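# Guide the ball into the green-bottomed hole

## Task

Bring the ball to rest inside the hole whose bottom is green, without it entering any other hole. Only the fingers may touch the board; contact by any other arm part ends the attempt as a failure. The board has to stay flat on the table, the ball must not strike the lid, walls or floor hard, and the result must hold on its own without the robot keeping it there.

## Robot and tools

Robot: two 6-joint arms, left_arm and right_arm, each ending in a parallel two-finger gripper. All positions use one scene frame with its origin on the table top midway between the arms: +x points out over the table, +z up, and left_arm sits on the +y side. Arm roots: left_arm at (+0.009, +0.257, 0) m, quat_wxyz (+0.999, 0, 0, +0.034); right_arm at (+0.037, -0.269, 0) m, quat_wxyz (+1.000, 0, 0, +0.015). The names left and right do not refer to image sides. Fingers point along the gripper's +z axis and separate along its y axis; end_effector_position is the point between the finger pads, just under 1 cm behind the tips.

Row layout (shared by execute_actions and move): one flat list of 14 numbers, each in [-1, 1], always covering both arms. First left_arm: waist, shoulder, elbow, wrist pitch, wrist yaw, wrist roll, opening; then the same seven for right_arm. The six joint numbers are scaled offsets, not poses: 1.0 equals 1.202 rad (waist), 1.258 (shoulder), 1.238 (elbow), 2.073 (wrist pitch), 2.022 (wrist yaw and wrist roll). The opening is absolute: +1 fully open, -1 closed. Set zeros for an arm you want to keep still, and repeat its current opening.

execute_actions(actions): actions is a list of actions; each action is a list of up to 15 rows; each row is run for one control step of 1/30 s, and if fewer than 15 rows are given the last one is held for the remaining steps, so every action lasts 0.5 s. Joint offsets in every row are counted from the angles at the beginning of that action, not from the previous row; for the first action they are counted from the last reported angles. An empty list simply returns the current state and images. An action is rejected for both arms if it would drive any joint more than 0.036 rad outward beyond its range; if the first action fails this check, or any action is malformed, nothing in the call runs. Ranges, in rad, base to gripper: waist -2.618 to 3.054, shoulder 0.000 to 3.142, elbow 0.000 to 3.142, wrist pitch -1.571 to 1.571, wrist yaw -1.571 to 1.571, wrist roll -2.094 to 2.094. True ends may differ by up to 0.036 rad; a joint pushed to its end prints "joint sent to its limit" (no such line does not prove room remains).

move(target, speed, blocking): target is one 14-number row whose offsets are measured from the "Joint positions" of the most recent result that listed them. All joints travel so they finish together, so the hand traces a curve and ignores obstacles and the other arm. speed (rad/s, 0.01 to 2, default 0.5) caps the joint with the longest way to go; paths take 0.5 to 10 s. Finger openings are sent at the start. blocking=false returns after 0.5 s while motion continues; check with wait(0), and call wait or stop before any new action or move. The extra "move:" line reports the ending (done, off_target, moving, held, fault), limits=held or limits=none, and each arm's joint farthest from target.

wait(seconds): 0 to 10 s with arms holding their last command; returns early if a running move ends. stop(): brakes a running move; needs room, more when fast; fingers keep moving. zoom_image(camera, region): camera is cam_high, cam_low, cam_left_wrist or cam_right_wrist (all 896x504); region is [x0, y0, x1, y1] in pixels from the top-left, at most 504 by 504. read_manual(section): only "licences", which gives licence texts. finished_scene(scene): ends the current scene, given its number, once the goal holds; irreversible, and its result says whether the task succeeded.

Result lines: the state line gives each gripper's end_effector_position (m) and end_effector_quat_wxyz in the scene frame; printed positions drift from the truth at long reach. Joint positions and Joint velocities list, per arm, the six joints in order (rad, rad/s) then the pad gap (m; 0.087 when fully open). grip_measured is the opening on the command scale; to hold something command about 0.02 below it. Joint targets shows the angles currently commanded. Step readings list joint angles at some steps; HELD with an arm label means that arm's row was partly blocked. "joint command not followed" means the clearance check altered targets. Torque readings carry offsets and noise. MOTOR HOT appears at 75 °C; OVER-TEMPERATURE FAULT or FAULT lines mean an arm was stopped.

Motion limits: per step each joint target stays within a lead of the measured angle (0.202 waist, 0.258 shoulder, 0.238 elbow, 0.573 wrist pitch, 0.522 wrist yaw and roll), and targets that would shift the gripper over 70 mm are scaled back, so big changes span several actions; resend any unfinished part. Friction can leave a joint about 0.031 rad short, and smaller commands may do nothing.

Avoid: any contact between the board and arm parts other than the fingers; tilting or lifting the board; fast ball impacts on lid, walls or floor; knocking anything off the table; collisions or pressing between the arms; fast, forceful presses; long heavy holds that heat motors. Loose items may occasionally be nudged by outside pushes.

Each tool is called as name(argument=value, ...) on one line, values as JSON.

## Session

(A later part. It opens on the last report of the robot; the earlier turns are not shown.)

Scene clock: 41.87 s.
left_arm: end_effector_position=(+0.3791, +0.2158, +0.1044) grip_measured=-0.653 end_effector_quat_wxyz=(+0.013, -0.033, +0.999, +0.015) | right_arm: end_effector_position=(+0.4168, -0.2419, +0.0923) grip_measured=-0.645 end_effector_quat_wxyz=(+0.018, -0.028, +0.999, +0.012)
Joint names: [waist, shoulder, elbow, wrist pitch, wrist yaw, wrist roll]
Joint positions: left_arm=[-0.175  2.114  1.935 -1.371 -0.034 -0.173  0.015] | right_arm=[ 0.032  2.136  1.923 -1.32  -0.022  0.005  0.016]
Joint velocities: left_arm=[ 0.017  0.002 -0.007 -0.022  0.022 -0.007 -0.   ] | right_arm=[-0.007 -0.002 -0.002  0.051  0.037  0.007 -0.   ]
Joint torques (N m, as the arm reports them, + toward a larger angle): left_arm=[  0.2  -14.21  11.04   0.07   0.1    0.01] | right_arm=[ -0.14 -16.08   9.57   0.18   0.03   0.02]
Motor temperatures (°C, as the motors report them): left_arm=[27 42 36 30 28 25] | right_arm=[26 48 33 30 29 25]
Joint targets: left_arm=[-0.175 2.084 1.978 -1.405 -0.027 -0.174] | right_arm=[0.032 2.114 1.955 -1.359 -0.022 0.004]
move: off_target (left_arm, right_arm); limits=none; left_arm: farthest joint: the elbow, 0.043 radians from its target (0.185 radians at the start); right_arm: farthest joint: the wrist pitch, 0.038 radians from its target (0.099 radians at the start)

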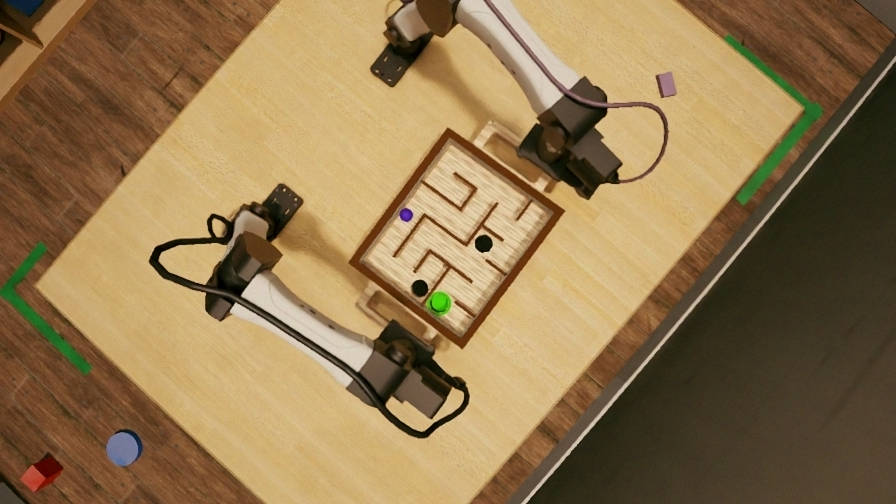

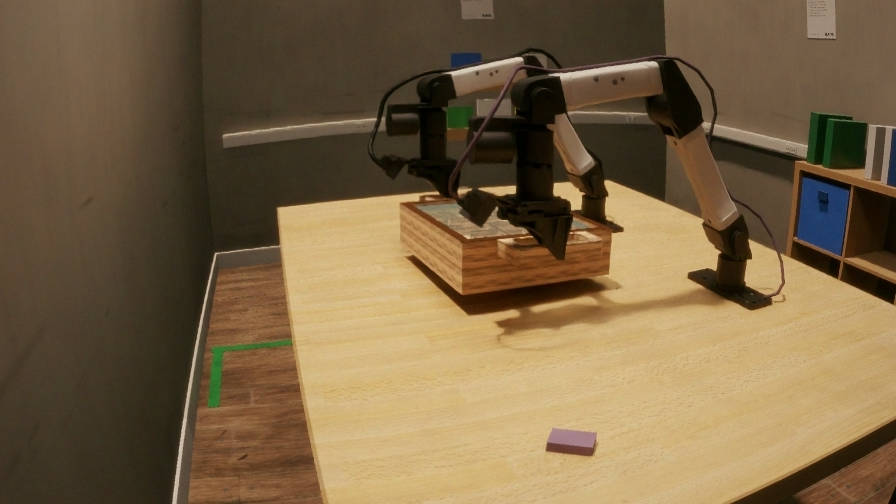

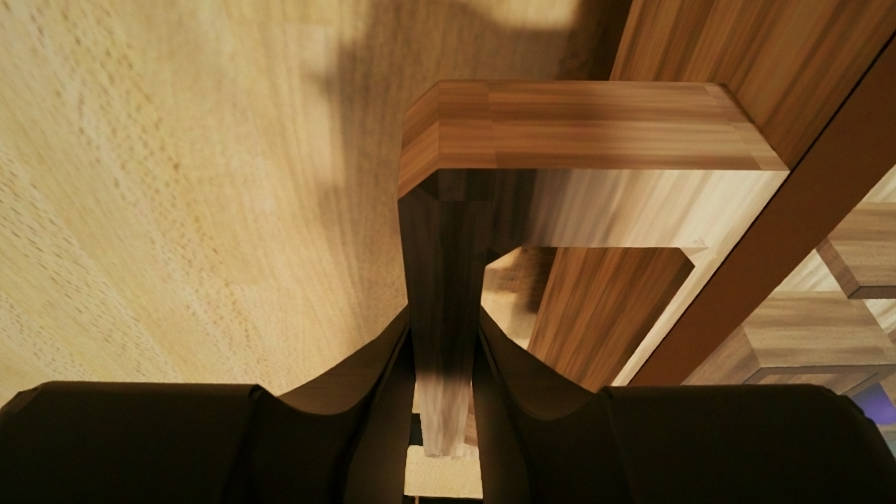

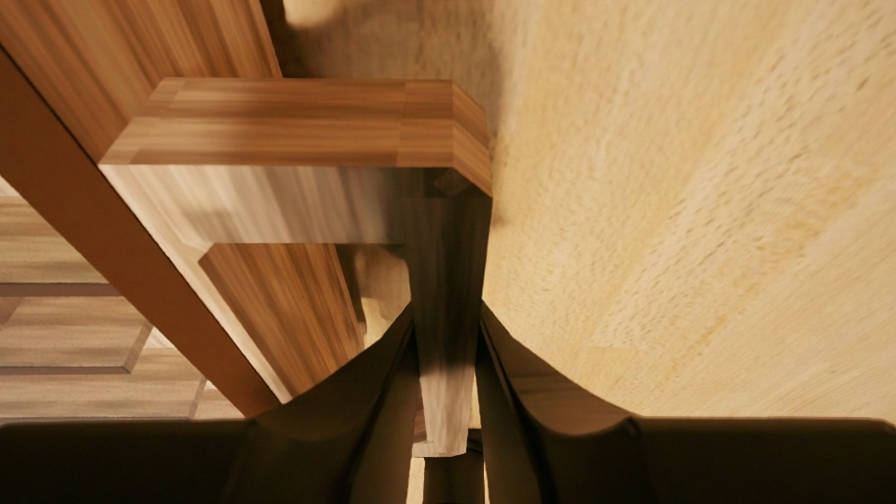

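execute_actions(actions=[[[0,-0.02,0.015,-0.025,0,0,-0.75,0,-0.01,0.01,-0.025,0,0,-0.75],[0,-0.02,0.015,-0.03,0,0,-0.75,0,-0.01,0.01,-0.03,0,0,-0.75],[0,-0.02,0.015,-0.035,0,0,-0.75,0,-0.01,0.01,-0.035,0,0,-0.75],[0,-0.02,0.015,-0.041,0,0,-0.75,0,-0.01,0.01,-0.041,0,0,-0.75],[0,-0.02,0.015,-0.047,0,0,-0.75,0,-0.01,0.01,-0.047,0,0,-0.75]],[[0,-0.02,0.015,-0.018,0,0,-0.75,0,-0.01,0.01,-0.018,0,0,-0.75]],[[0,-0.02,0.015,0.006,0,0,-0.75,0,-0.01,0.01,0.006,0,0,-0.75]]])

wait(seconds=1)

Scene clock: 51.83 s.
left_arm: end_effector_position=(+0.3723, +0.2158, +0.1055) grip_measured=-0.653 end_effector_quat_wxyz=(-0.001, -0.033, +0.999, +0.015) | right_arm: end_effector_position=(+0.4107, -0.2416, +0.0932) grip_measured=-0.645 end_effector_quat_wxyz=(+0.006, -0.028, +0.999, +0.013)
Joint names: [waist, shoulder, elbow, wrist pitch, wrist yaw, wrist roll]
Joint positions: left_arm=[-0.175  2.114  1.935 -1.397 -0.03  -0.173  0.015] | right_arm=[ 0.032  2.136  1.923 -1.345 -0.025  0.004  0.016]
Joint velocities: left_arm=[-0.007  0.007  0.007 -0.022 -0.022 -0.007  0.   ] | right_arm=[ 0.002 -0.007 -0.007  0.022 -0.022 -0.037 -0.001]
Joint torques (N m, as the arm reports them, + toward a larger angle): left_arm=[  0.19 -13.8    8.92   0.24   0.06   0.02] | right_arm=[ -0.18 -15.     8.19   0.34   0.01   0.03]
Motor temperatures (°C, as the motors report them): left_arm=[27 46 37 30 28 25] | right_arm=[26 52 34 29 29 25]
Joint targets: left_arm=[-0.175 2.089 1.953 -1.409 -0.026 -0.173] | right_arm=[0.032 2.124 1.935 -1.360 -0.026 0.005]
Step readings (joint positions; steps 1 to 15: 1st action; 16 to 30: 2nd action; 31 to 45: 3rd action):
0: left_arm=[-0.175 2.114 1.935 -1.371 -0.034 -0.173] | right_arm=[0.032 2.136 1.923 -1.320 -0.022 0.005]
1: left_arm=[-0.175 2.114 1.935 -1.372 -0.034 -0.173] | right_arm=[0.032 2.136 1.923 -1.321 -0.022 0.005]
2: left_arm=[-0.175 2.114 1.935 -1.374 -0.034 -0.173] | right_arm=[0.032 2.136 1.923 -1.323 -0.022 0.005]
4: left_arm=[-0.175 2.114 1.935 -1.383 -0.034 -0.173] | right_arm=[0.032 2.136 1.923 -1.331 -0.024 0.005]
8: left_arm=[-0.175 2.114 1.935 -1.409 -0.030 -0.173] | right_arm=[0.032 2.136 1.923 -1.359 -0.026 0.005]
15: left_arm=[-0.175 2.114 1.935 -1.422 -0.027 -0.173] | right_arm=[0.032 2.136 1.923 -1.372 -0.026 0.005]
16: left_arm=[-0.175 2.114 1.935 -1.422 -0.027 -0.173] | right_arm=[0.032 2.136 1.923 -1.372 -0.026 0.005]
17: left_arm=[-0.175 2.114 1.935 -1.422 -0.026 -0.173] | right_arm=[0.032 2.136 1.923 -1.372 -0.026 0.005]
19: left_arm=[-0.175 2.114 1.935 -1.422 -0.026 -0.173] | right_arm=[0.032 2.136 1.923 -1.372 -0.026 0.005]
23: left_arm=[-0.175 2.114 1.935 -1.422 -0.026 -0.173] | right_arm=[0.032 2.136 1.923 -1.372 -0.026 0.005]
30: left_arm=[-0.175 2.114 1.935 -1.422 -0.026 -0.173] | right_arm=[0.032 2.136 1.923 -1.372 -0.026 0.005]
31: left_arm=[-0.175 2.114 1.935 -1.420 -0.026 -0.173] | right_arm=[0.032 2.136 1.923 -1.370 -0.026 0.005]
32: left_arm=[-0.175 2.114 1.935 -1.417 -0.026 -0.173] | right_arm=[0.032 2.136 1.923 -1.367 -0.026 0.005]
34: left_arm=[-0.175 2.114 1.935 -1.409 -0.027 -0.173] | right_arm=[0.032 2.136 1.923 -1.358 -0.026 0.005]
38: left_arm=[-0.175 2.114 1.935 -1.399 -0.029 -0.173] | right_arm=[0.032 2.136 1.923 -1.347 -0.025 0.004]
45: Joint positions above

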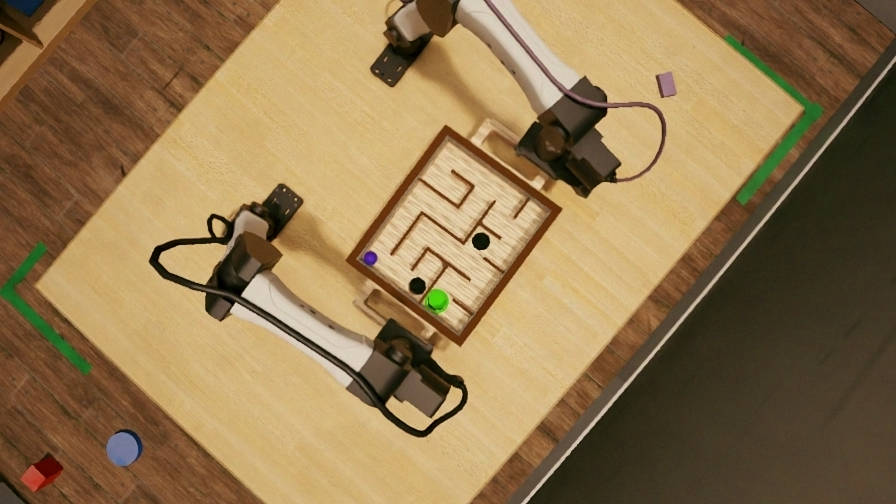

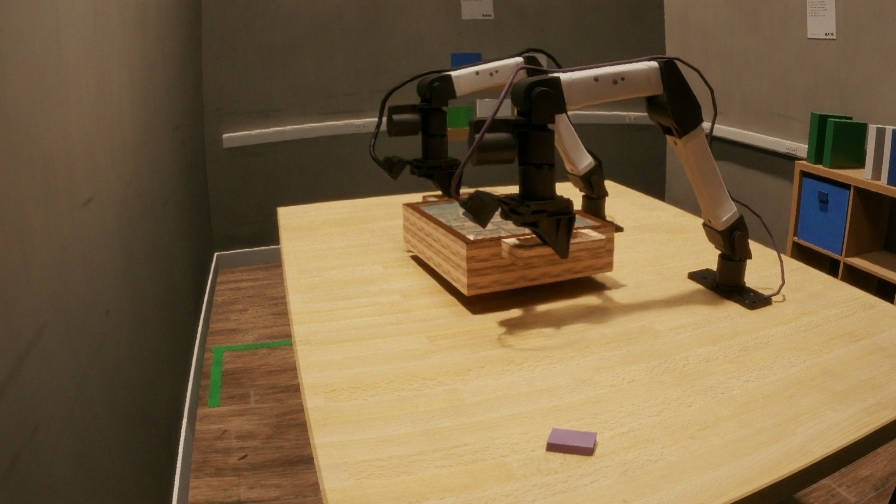

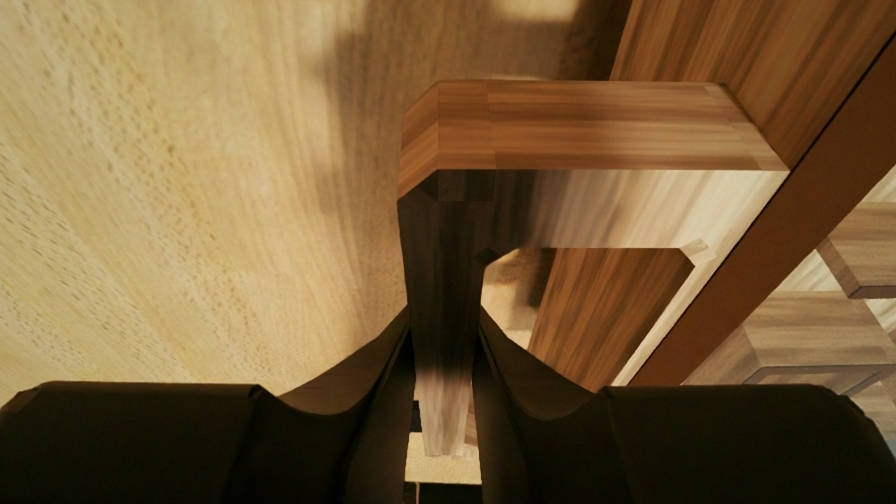

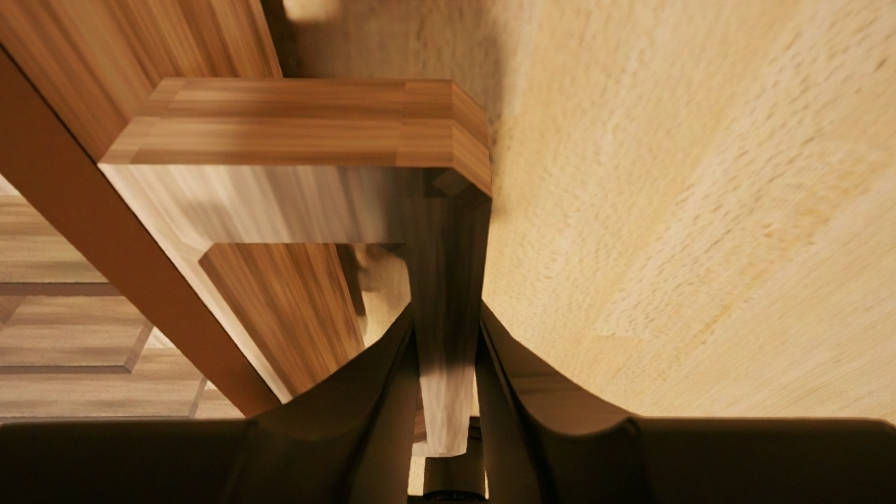

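Scene clock: 52.83 s.
left_arm: end_effector_position=(+0.3723, +0.2158, +0.1055) grip_measured=-0.653 end_effector_quat_wxyz=(-0.001, -0.033, +0.999, +0.015) | right_arm: end_effector_position=(+0.4107, -0.2416, +0.0932) grip_measured=-0.645 end_effector_quat_wxyz=(+0.006, -0.028, +0.999, +0.013)
Joint names: [waist, shoulder, elbow, wrist pitch, wrist yaw, wrist roll]
Joint positions: left_arm=[-0.175  2.114  1.935 -1.397 -0.03  -0.173  0.015] | right_arm=[ 0.032  2.136  1.923 -1.345 -0.025  0.004  0.016]
Joint velocities: left_arm=[ 0.002  0.007 -0.007  0.037  0.022 -0.081 -0.001] | right_arm=[ 0.017  0.002 -0.002 -0.051 -0.051 -0.007 -0.001]
Joint torques (N m, as the arm reports them, + toward a larger angle): left_arm=[  0.19 -13.79   8.95   0.27   0.05   0.01] | right_arm=[ -0.04 -15.12   8.04   0.33   0.01   0.04]
Motor temperatures (°C, as the motors report them): left_arm=[27 46 38 30 28 25] | right_arm=[26 53 35 29 29 25]
Joint targets: left_arm=[-0.175 2.089 1.953 -1.409 -0.026 -0.173] | right_arm=[0.032 2.124 1.935 -1.360 -0.026 0.005]
wait: 1.00 s; at rest by 0.17 s

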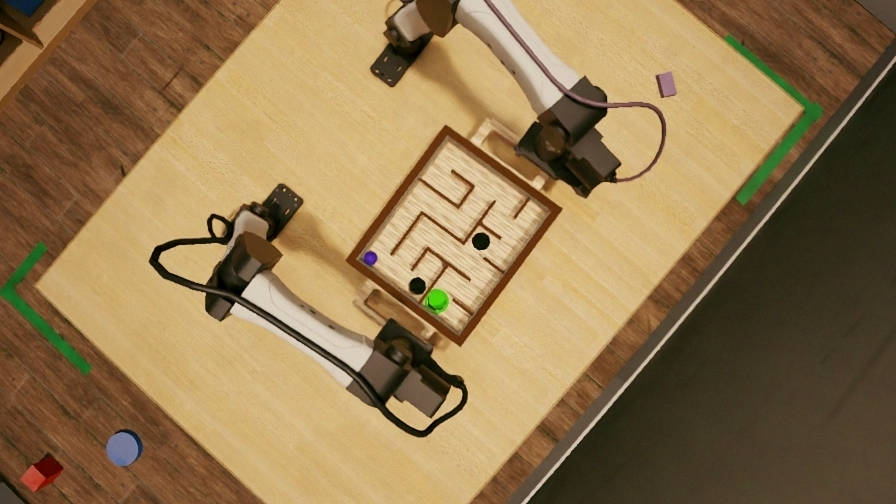

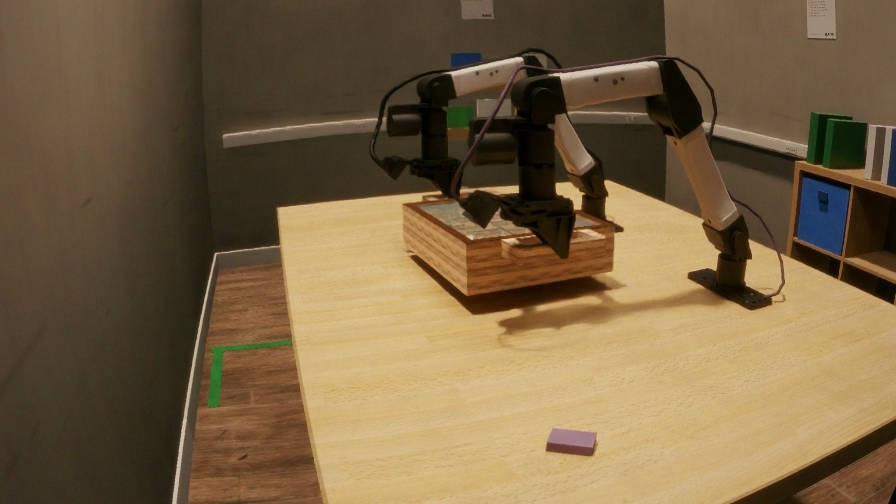

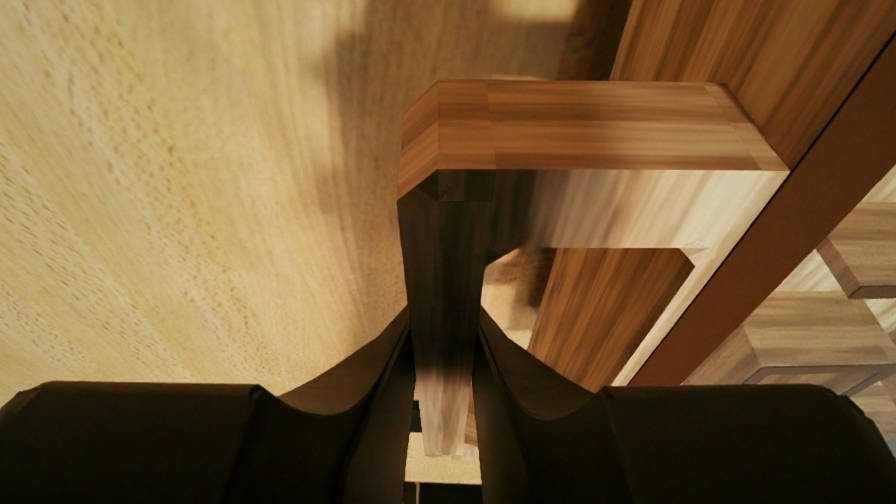

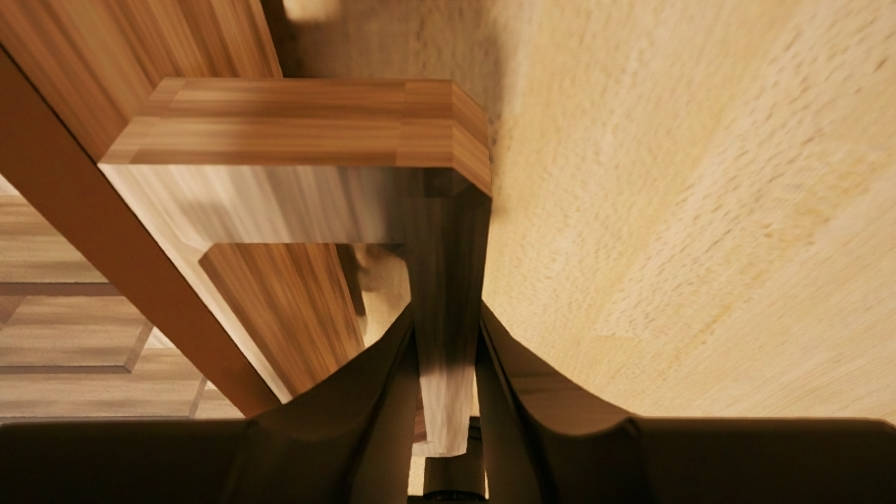

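execute_actions(actions=[[[0,-0.02,0.015,-0.04,0,0,-0.75,0,-0.01,0.01,-0.04,0,0,-0.75]],[[0,-0.02,0.015,-0.018,0,0,-0.75,0,-0.01,0.01,-0.018,0,0,-0.75]],[[0,-0.02,0.015,0.008,0,0,-0.75,0,-0.01,0.01,0.008,0,0,-0.75]]])

wait(seconds=1)

Scene clock: 61.37 s.
left_arm: end_effector_position=(+0.3709, +0.2157, +0.1057) grip_measured=-0.653 end_effector_quat_wxyz=(-0.004, -0.033, +0.999, +0.015) | right_arm: end_effector_position=(+0.4096, -0.2417, +0.0933) grip_measured=-0.645 end_effector_quat_wxyz=(+0.004, -0.029, +0.999, +0.013)
Joint names: [waist, shoulder, elbow, wrist pitch, wrist yaw, wrist roll]
Joint positions: left_arm=[-0.175  2.114  1.935 -1.403 -0.028 -0.173  0.015] | right_arm=[ 0.032  2.136  1.923 -1.349 -0.025  0.004  0.016]
Joint velocities: left_arm=[ 0.002 -0.012 -0.017 -0.007 -0.007  0.066 -0.001] | right_arm=[-0.007  0.002 -0.017  0.007 -0.007 -0.022 -0.001]
Joint torques (N m, as the arm reports them, + toward a larger angle): left_arm=[  0.19 -13.81   9.01   0.25   0.06   0.02] | right_arm=[ -0.19 -14.99   8.14   0.28  -0.05   0.06]
Motor temperatures (°C, as the motors report them): left_arm=[27 48 38 30 28 25] | right_arm=[26 55 35 29 29 25]
Joint targets: left_arm=[-0.175 2.089 1.953 -1.416 -0.024 -0.173] | right_arm=[0.032 2.124 1.935 -1.364 -0.027 0.004]
Step readings (joint positions; steps 1 to 15: 1st action; 16 to 30: 2nd action; 31 to 45: 3rd action):
0: left_arm=[-0.175 2.114 1.935 -1.397 -0.030 -0.173] | right_arm=[0.032 2.136 1.923 -1.345 -0.025 0.004]
1: left_arm=[-0.175 2.114 1.935 -1.400 -0.030 -0.173] | right_arm=[0.032 2.136 1.923 -1.347 -0.025 0.004]
2: left_arm=[-0.175 2.114 1.935 -1.404 -0.030 -0.173] | right_arm=[0.032 2.136 1.923 -1.351 -0.025 0.004]
4: left_arm=[-0.175 2.114 1.935 -1.415 -0.028 -0.173] | right_arm=[0.032 2.136 1.923 -1.363 -0.026 0.004]
8: left_arm=[-0.175 2.114 1.935 -1.429 -0.025 -0.173] | right_arm=[0.032 2.136 1.923 -1.378 -0.027 0.004]
15: left_arm=[-0.175 2.114 1.935 -1.432 -0.025 -0.173] | right_arm=[0.032 2.136 1.923 -1.381 -0.027 0.004]
16: left_arm=[-0.175 2.114 1.935 -1.432 -0.024 -0.173] | right_arm=[0.032 2.136 1.923 -1.381 -0.027 0.004]
17: left_arm=[-0.175 2.114 1.935 -1.432 -0.024 -0.173] | right_arm=[0.032 2.136 1.923 -1.381 -0.027 0.004]
19: left_arm=[-0.175 2.114 1.935 -1.432 -0.024 -0.173] | right_arm=[0.032 2.136 1.923 -1.381 -0.027 0.004]
23: left_arm=[-0.175 2.114 1.935 -1.432 -0.024 -0.173] | right_arm=[0.032 2.136 1.923 -1.381 -0.027 0.004]
30: left_arm=[-0.175 2.114 1.935 -1.432 -0.024 -0.173] | right_arm=[0.032 2.136 1.923 -1.381 -0.027 0.004]
31: left_arm=[-0.175 2.114 1.935 -1.430 -0.024 -0.173] | right_arm=[0.032 2.136 1.923 -1.379 -0.027 0.004]
32: left_arm=[-0.175 2.114 1.935 -1.427 -0.024 -0.173] | right_arm=[0.032 2.136 1.923 -1.375 -0.027 0.004]
34: left_arm=[-0.175 2.114 1.935 -1.417 -0.025 -0.173] | right_arm=[0.032 2.136 1.923 -1.364 -0.026 0.004]
38: left_arm=[-0.175 2.114 1.935 -1.405 -0.028 -0.173] | right_arm=[0.032 2.136 1.923 -1.351 -0.026 0.004]
45: Joint positions above

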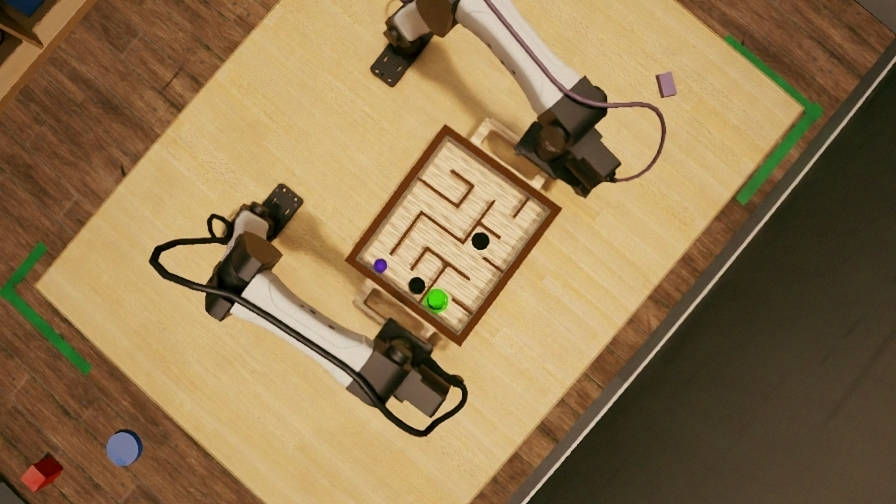

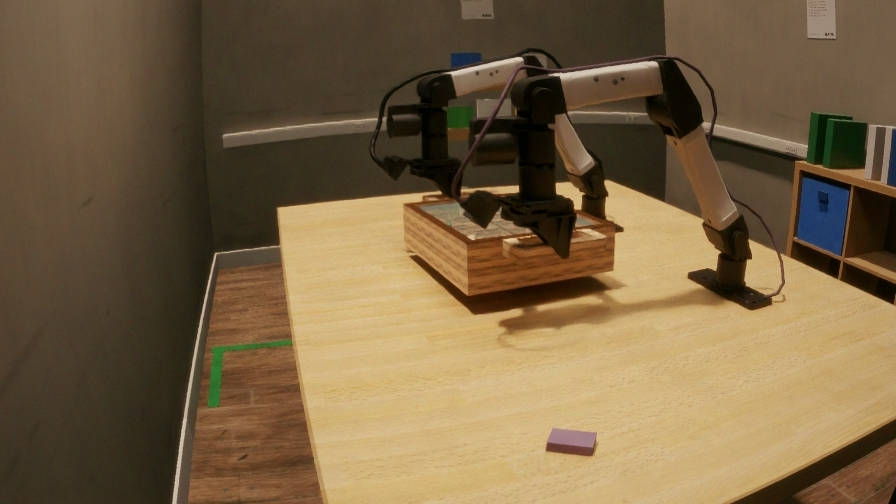

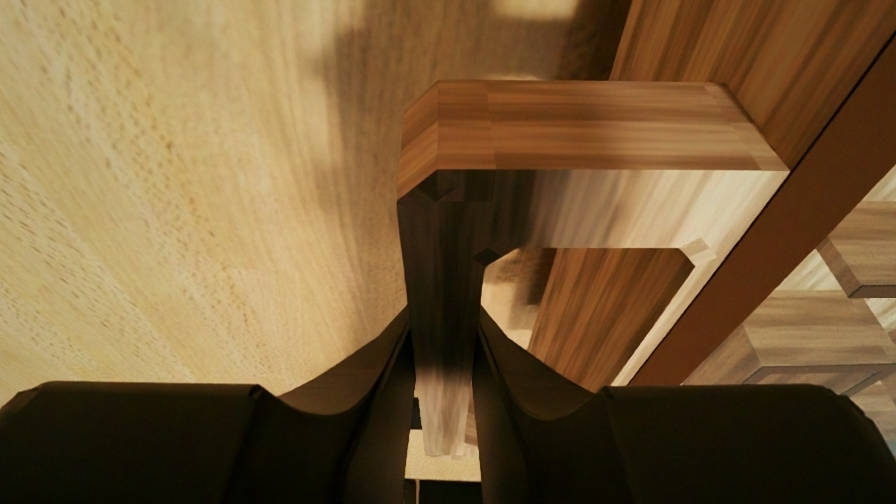

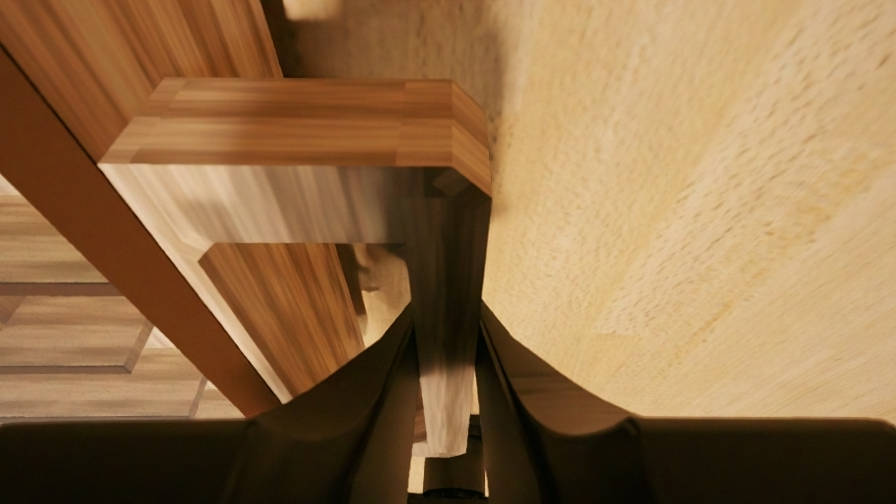

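Scene clock: 62.37 s.
left_arm: end_effector_position=(+0.3709, +0.2157, +0.1057) grip_measured=-0.653 end_effector_quat_wxyz=(-0.004, -0.033, +0.999, +0.015) | right_arm: end_effector_position=(+0.4096, -0.2417, +0.0933) grip_measured=-0.645 end_effector_quat_wxyz=(+0.004, -0.029, +0.999, +0.013)
Joint names: [waist, shoulder, elbow, wrist pitch, wrist yaw, wrist roll]
Joint positions: left_arm=[-0.175  2.114  1.935 -1.403 -0.028 -0.173  0.015] | right_arm=[ 0.032  2.136  1.923 -1.349 -0.025  0.004  0.016]
Joint velocities: left_arm=[ 0.002 -0.017  0.002  0.007 -0.007  0.007 -0.002] | right_arm=[-0.022  0.007 -0.012 -0.037 -0.007 -0.022 -0.   ]
Joint torques (N m, as the arm reports them, + toward a larger angle): left_arm=[  0.19 -13.79   8.95   0.25   0.06   0.02] | right_arm=[ -0.07 -15.12   7.93   0.27   0.04   0.04]
Motor temperatures (°C, as the motors report them): left_arm=[27 48 38 30 28 25] | right_arm=[26 55 35 29 29 25]
Joint targets: left_arm=[-0.175 2.089 1.953 -1.416 -0.024 -0.173] | right_arm=[0.032 2.124 1.935 -1.364 -0.027 0.004]
wait: 1.00 s; at rest by 0.17 s

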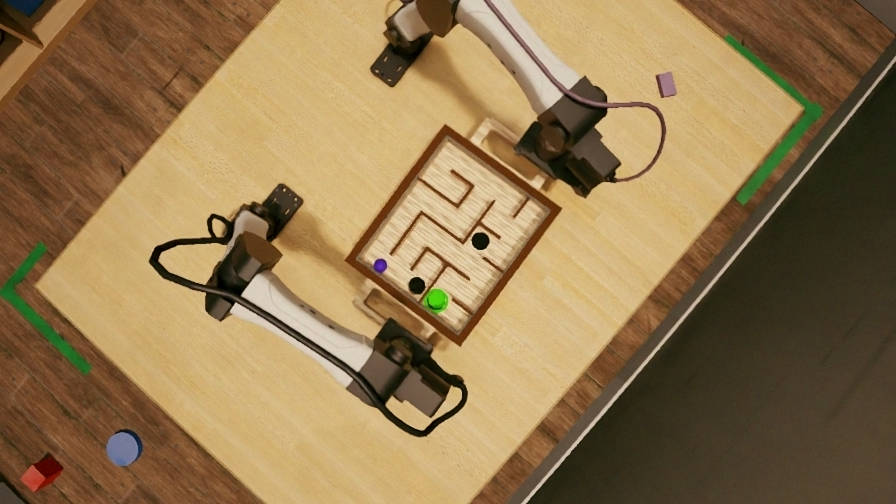

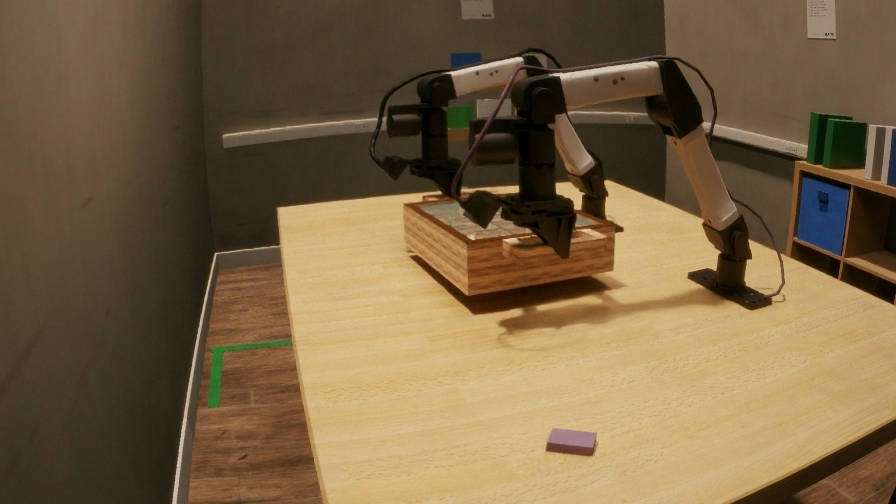

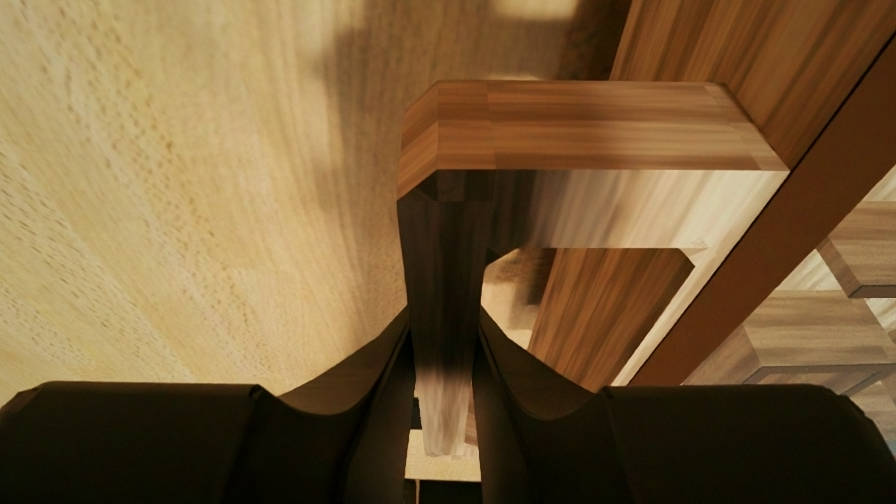

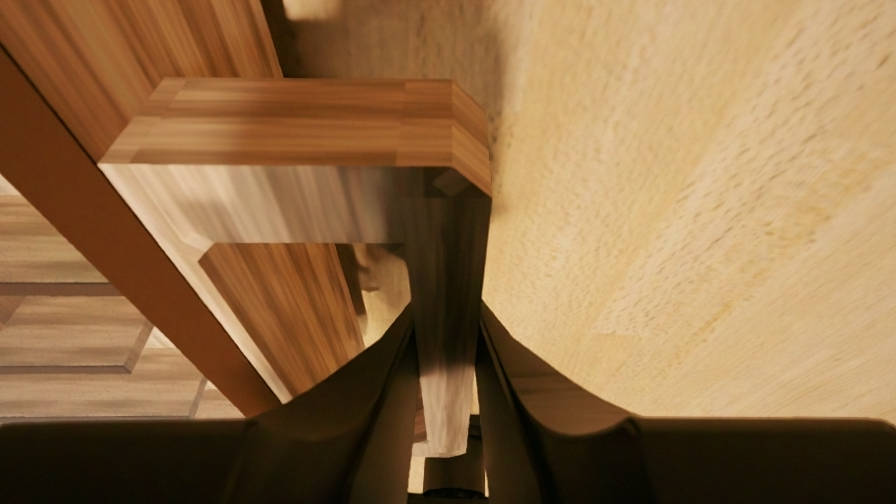

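Half a cell per pulse; repeat.

execute_actions(actions=[[[0,-0.02,0.015,-0.037,0,0,-0.75,0,-0.01,0.01,-0.038,0,0,-0.75]],[[0,-0.02,0.015,-0.018,0,0,-0.75,0,-0.01,0.01,-0.018,0,0,-0.75]],[[0,-0.02,0.015,0.008,0,0,-0.75,0,-0.01,0.01,0.008,0,0,-0.75]]])

Scene clock: 68.37 s.
left_arm: end_effector_position=(+0.3709, +0.2157, +0.1057) grip_measured=-0.653 end_effector_quat_wxyz=(-0.004, -0.033, +0.999, +0.015) | right_arm: end_effector_position=(+0.4097, -0.2417, +0.0933) grip_measured=-0.645 end_effector_quat_wxyz=(+0.004, -0.029, +0.999, +0.013)
Joint names: [waist, shoulder, elbow, wrist pitch, wrist yaw, wrist roll]
Joint positions: left_arm=[-0.175  2.114  1.935 -1.403 -0.028 -0.173  0.015] | right_arm=[ 0.032  2.136  1.923 -1.349 -0.026  0.003  0.016]
Joint velocities: left_arm=[-0.007 -0.012  0.012 -0.066 -0.022 -0.037 -0.   ] | right_arm=[-0.012  0.032 -0.012  0.007 -0.051 -0.022 -0.001]
Joint torques (N m, as the arm reports them, + toward a larger angle): left_arm=[  0.18 -13.8    8.93   0.23   0.06   0.02] | right_arm=[ -0.37 -15.14   7.78   0.28  -0.01   0.03]
Motor temperatures (°C, as the motors report them): left_arm=[27 49 38 30 28 25] | right_arm=[26 56 35 29 29 25]
Joint targets: left_arm=[-0.175 2.089 1.953 -1.416 -0.024 -0.173] | right_arm=[0.032 2.124 1.935 -1.364 -0.027 0.003]
Step readings (joint positions; steps 1 to 15: 1st action; 16 to 30: 2nd action; 31 to 45: 3rd action):
0: left_arm=[-0.175 2.114 1.935 -1.403 -0.028 -0.173] | right_arm=[0.032 2.136 1.923 -1.349 -0.025 0.004]
1: left_arm=[-0.175 2.114 1.935 -1.404 -0.028 -0.173] | right_arm=[0.032 2.136 1.923 -1.351 -0.025 0.004]
2: left_arm=[-0.175 2.114 1.935 -1.408 -0.028 -0.173] | right_arm=[0.032 2.136 1.923 -1.354 -0.025 0.004]
4: left_arm=[-0.175 2.114 1.935 -1.417 -0.027 -0.173] | right_arm=[0.032 2.136 1.923 -1.365 -0.026 0.004]
8: left_arm=[-0.175 2.114 1.935 -1.430 -0.025 -0.173] | right_arm=[0.032 2.136 1.923 -1.378 -0.027 0.004]
15: left_arm=[-0.175 2.114 1.935 -1.432 -0.024 -0.173] | right_arm=[0.032 2.136 1.923 -1.380 -0.027 0.004]
16: left_arm=[-0.175 2.114 1.935 -1.432 -0.024 -0.173] | right_arm=[0.032 2.136 1.923 -1.380 -0.027 0.004]
17: left_arm=[-0.175 2.114 1.935 -1.432 -0.024 -0.173] | right_arm=[0.032 2.136 1.923 -1.380 -0.027 0.004]
19: left_arm=[-0.175 2.114 1.935 -1.432 -0.024 -0.173] | right_arm=[0.032 2.136 1.923 -1.380 -0.027 0.004]
23: left_arm=[-0.175 2.114 1.935 -1.432 -0.024 -0.173] | right_arm=[0.032 2.136 1.923 -1.380 -0.027 0.004]
30: left_arm=[-0.175 2.114 1.935 -1.432 -0.024 -0.173] | right_arm=[0.032 2.136 1.923 -1.380 -0.027 0.004]
31: left_arm=[-0.175 2.114 1.935 -1.430 -0.024 -0.173] | right_arm=[0.032 2.136 1.923 -1.378 -0.027 0.004]
32: left_arm=[-0.175 2.114 1.935 -1.427 -0.024 -0.173] | right_arm=[0.032 2.136 1.923 -1.375 -0.027 0.004]
34: left_arm=[-0.175 2.114 1.935 -1.417 -0.025 -0.173] | right_arm=[0.032 2.136 1.923 -1.364 -0.026 0.004]
38: left_arm=[-0.175 2.114 1.935 -1.405 -0.028 -0.173] | right_arm=[0.032 2.136 1.923 -1.351 -0.026 0.003]
45: Joint positions above

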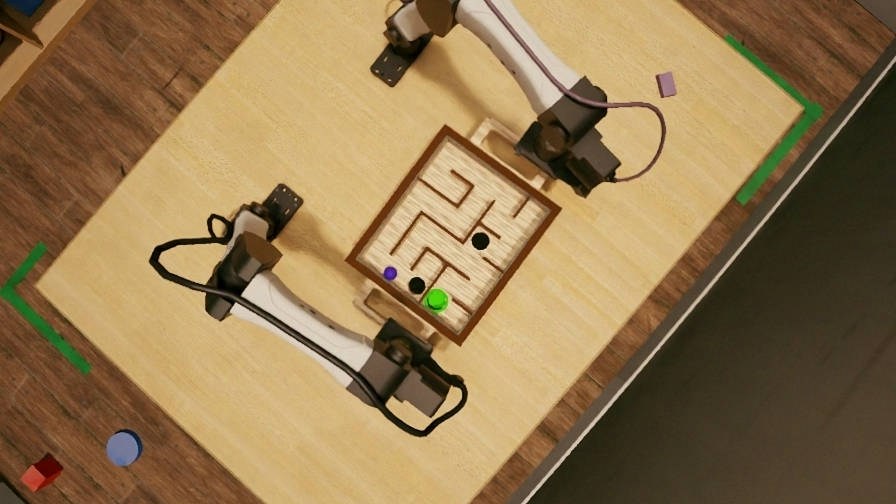

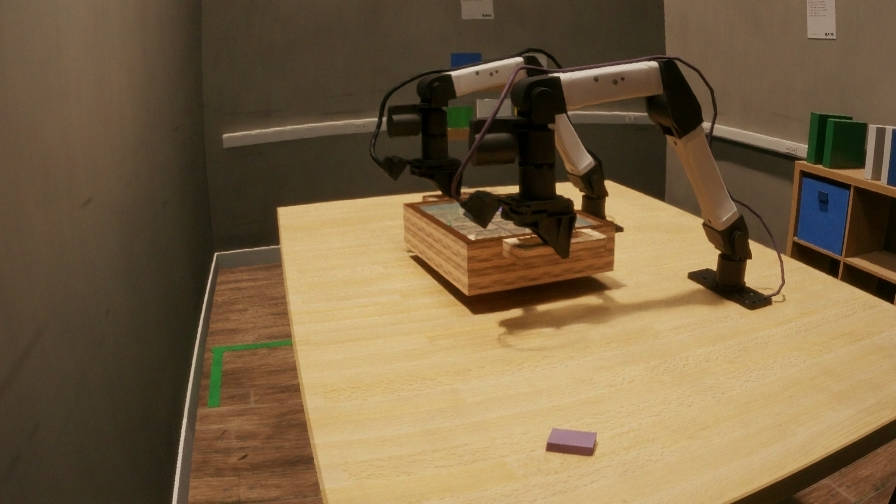

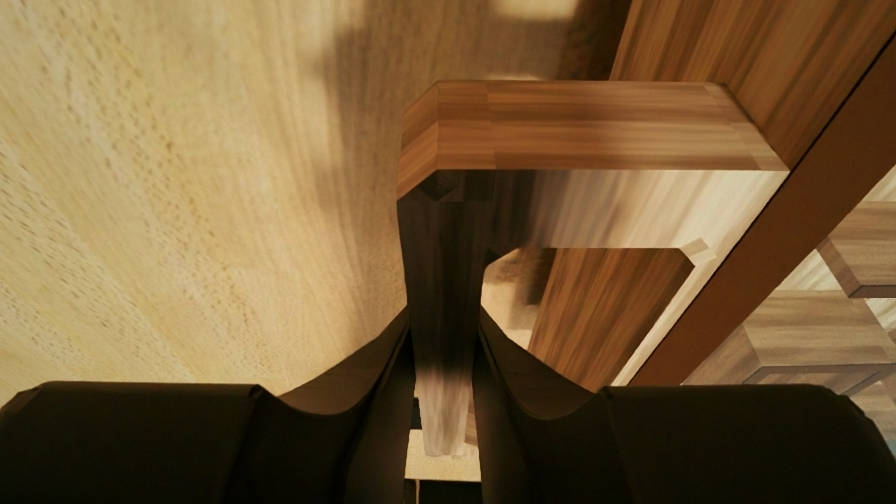

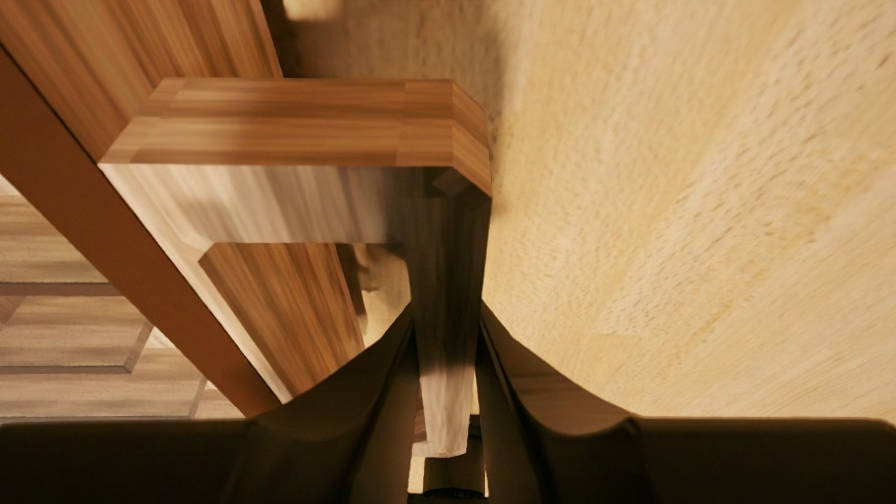

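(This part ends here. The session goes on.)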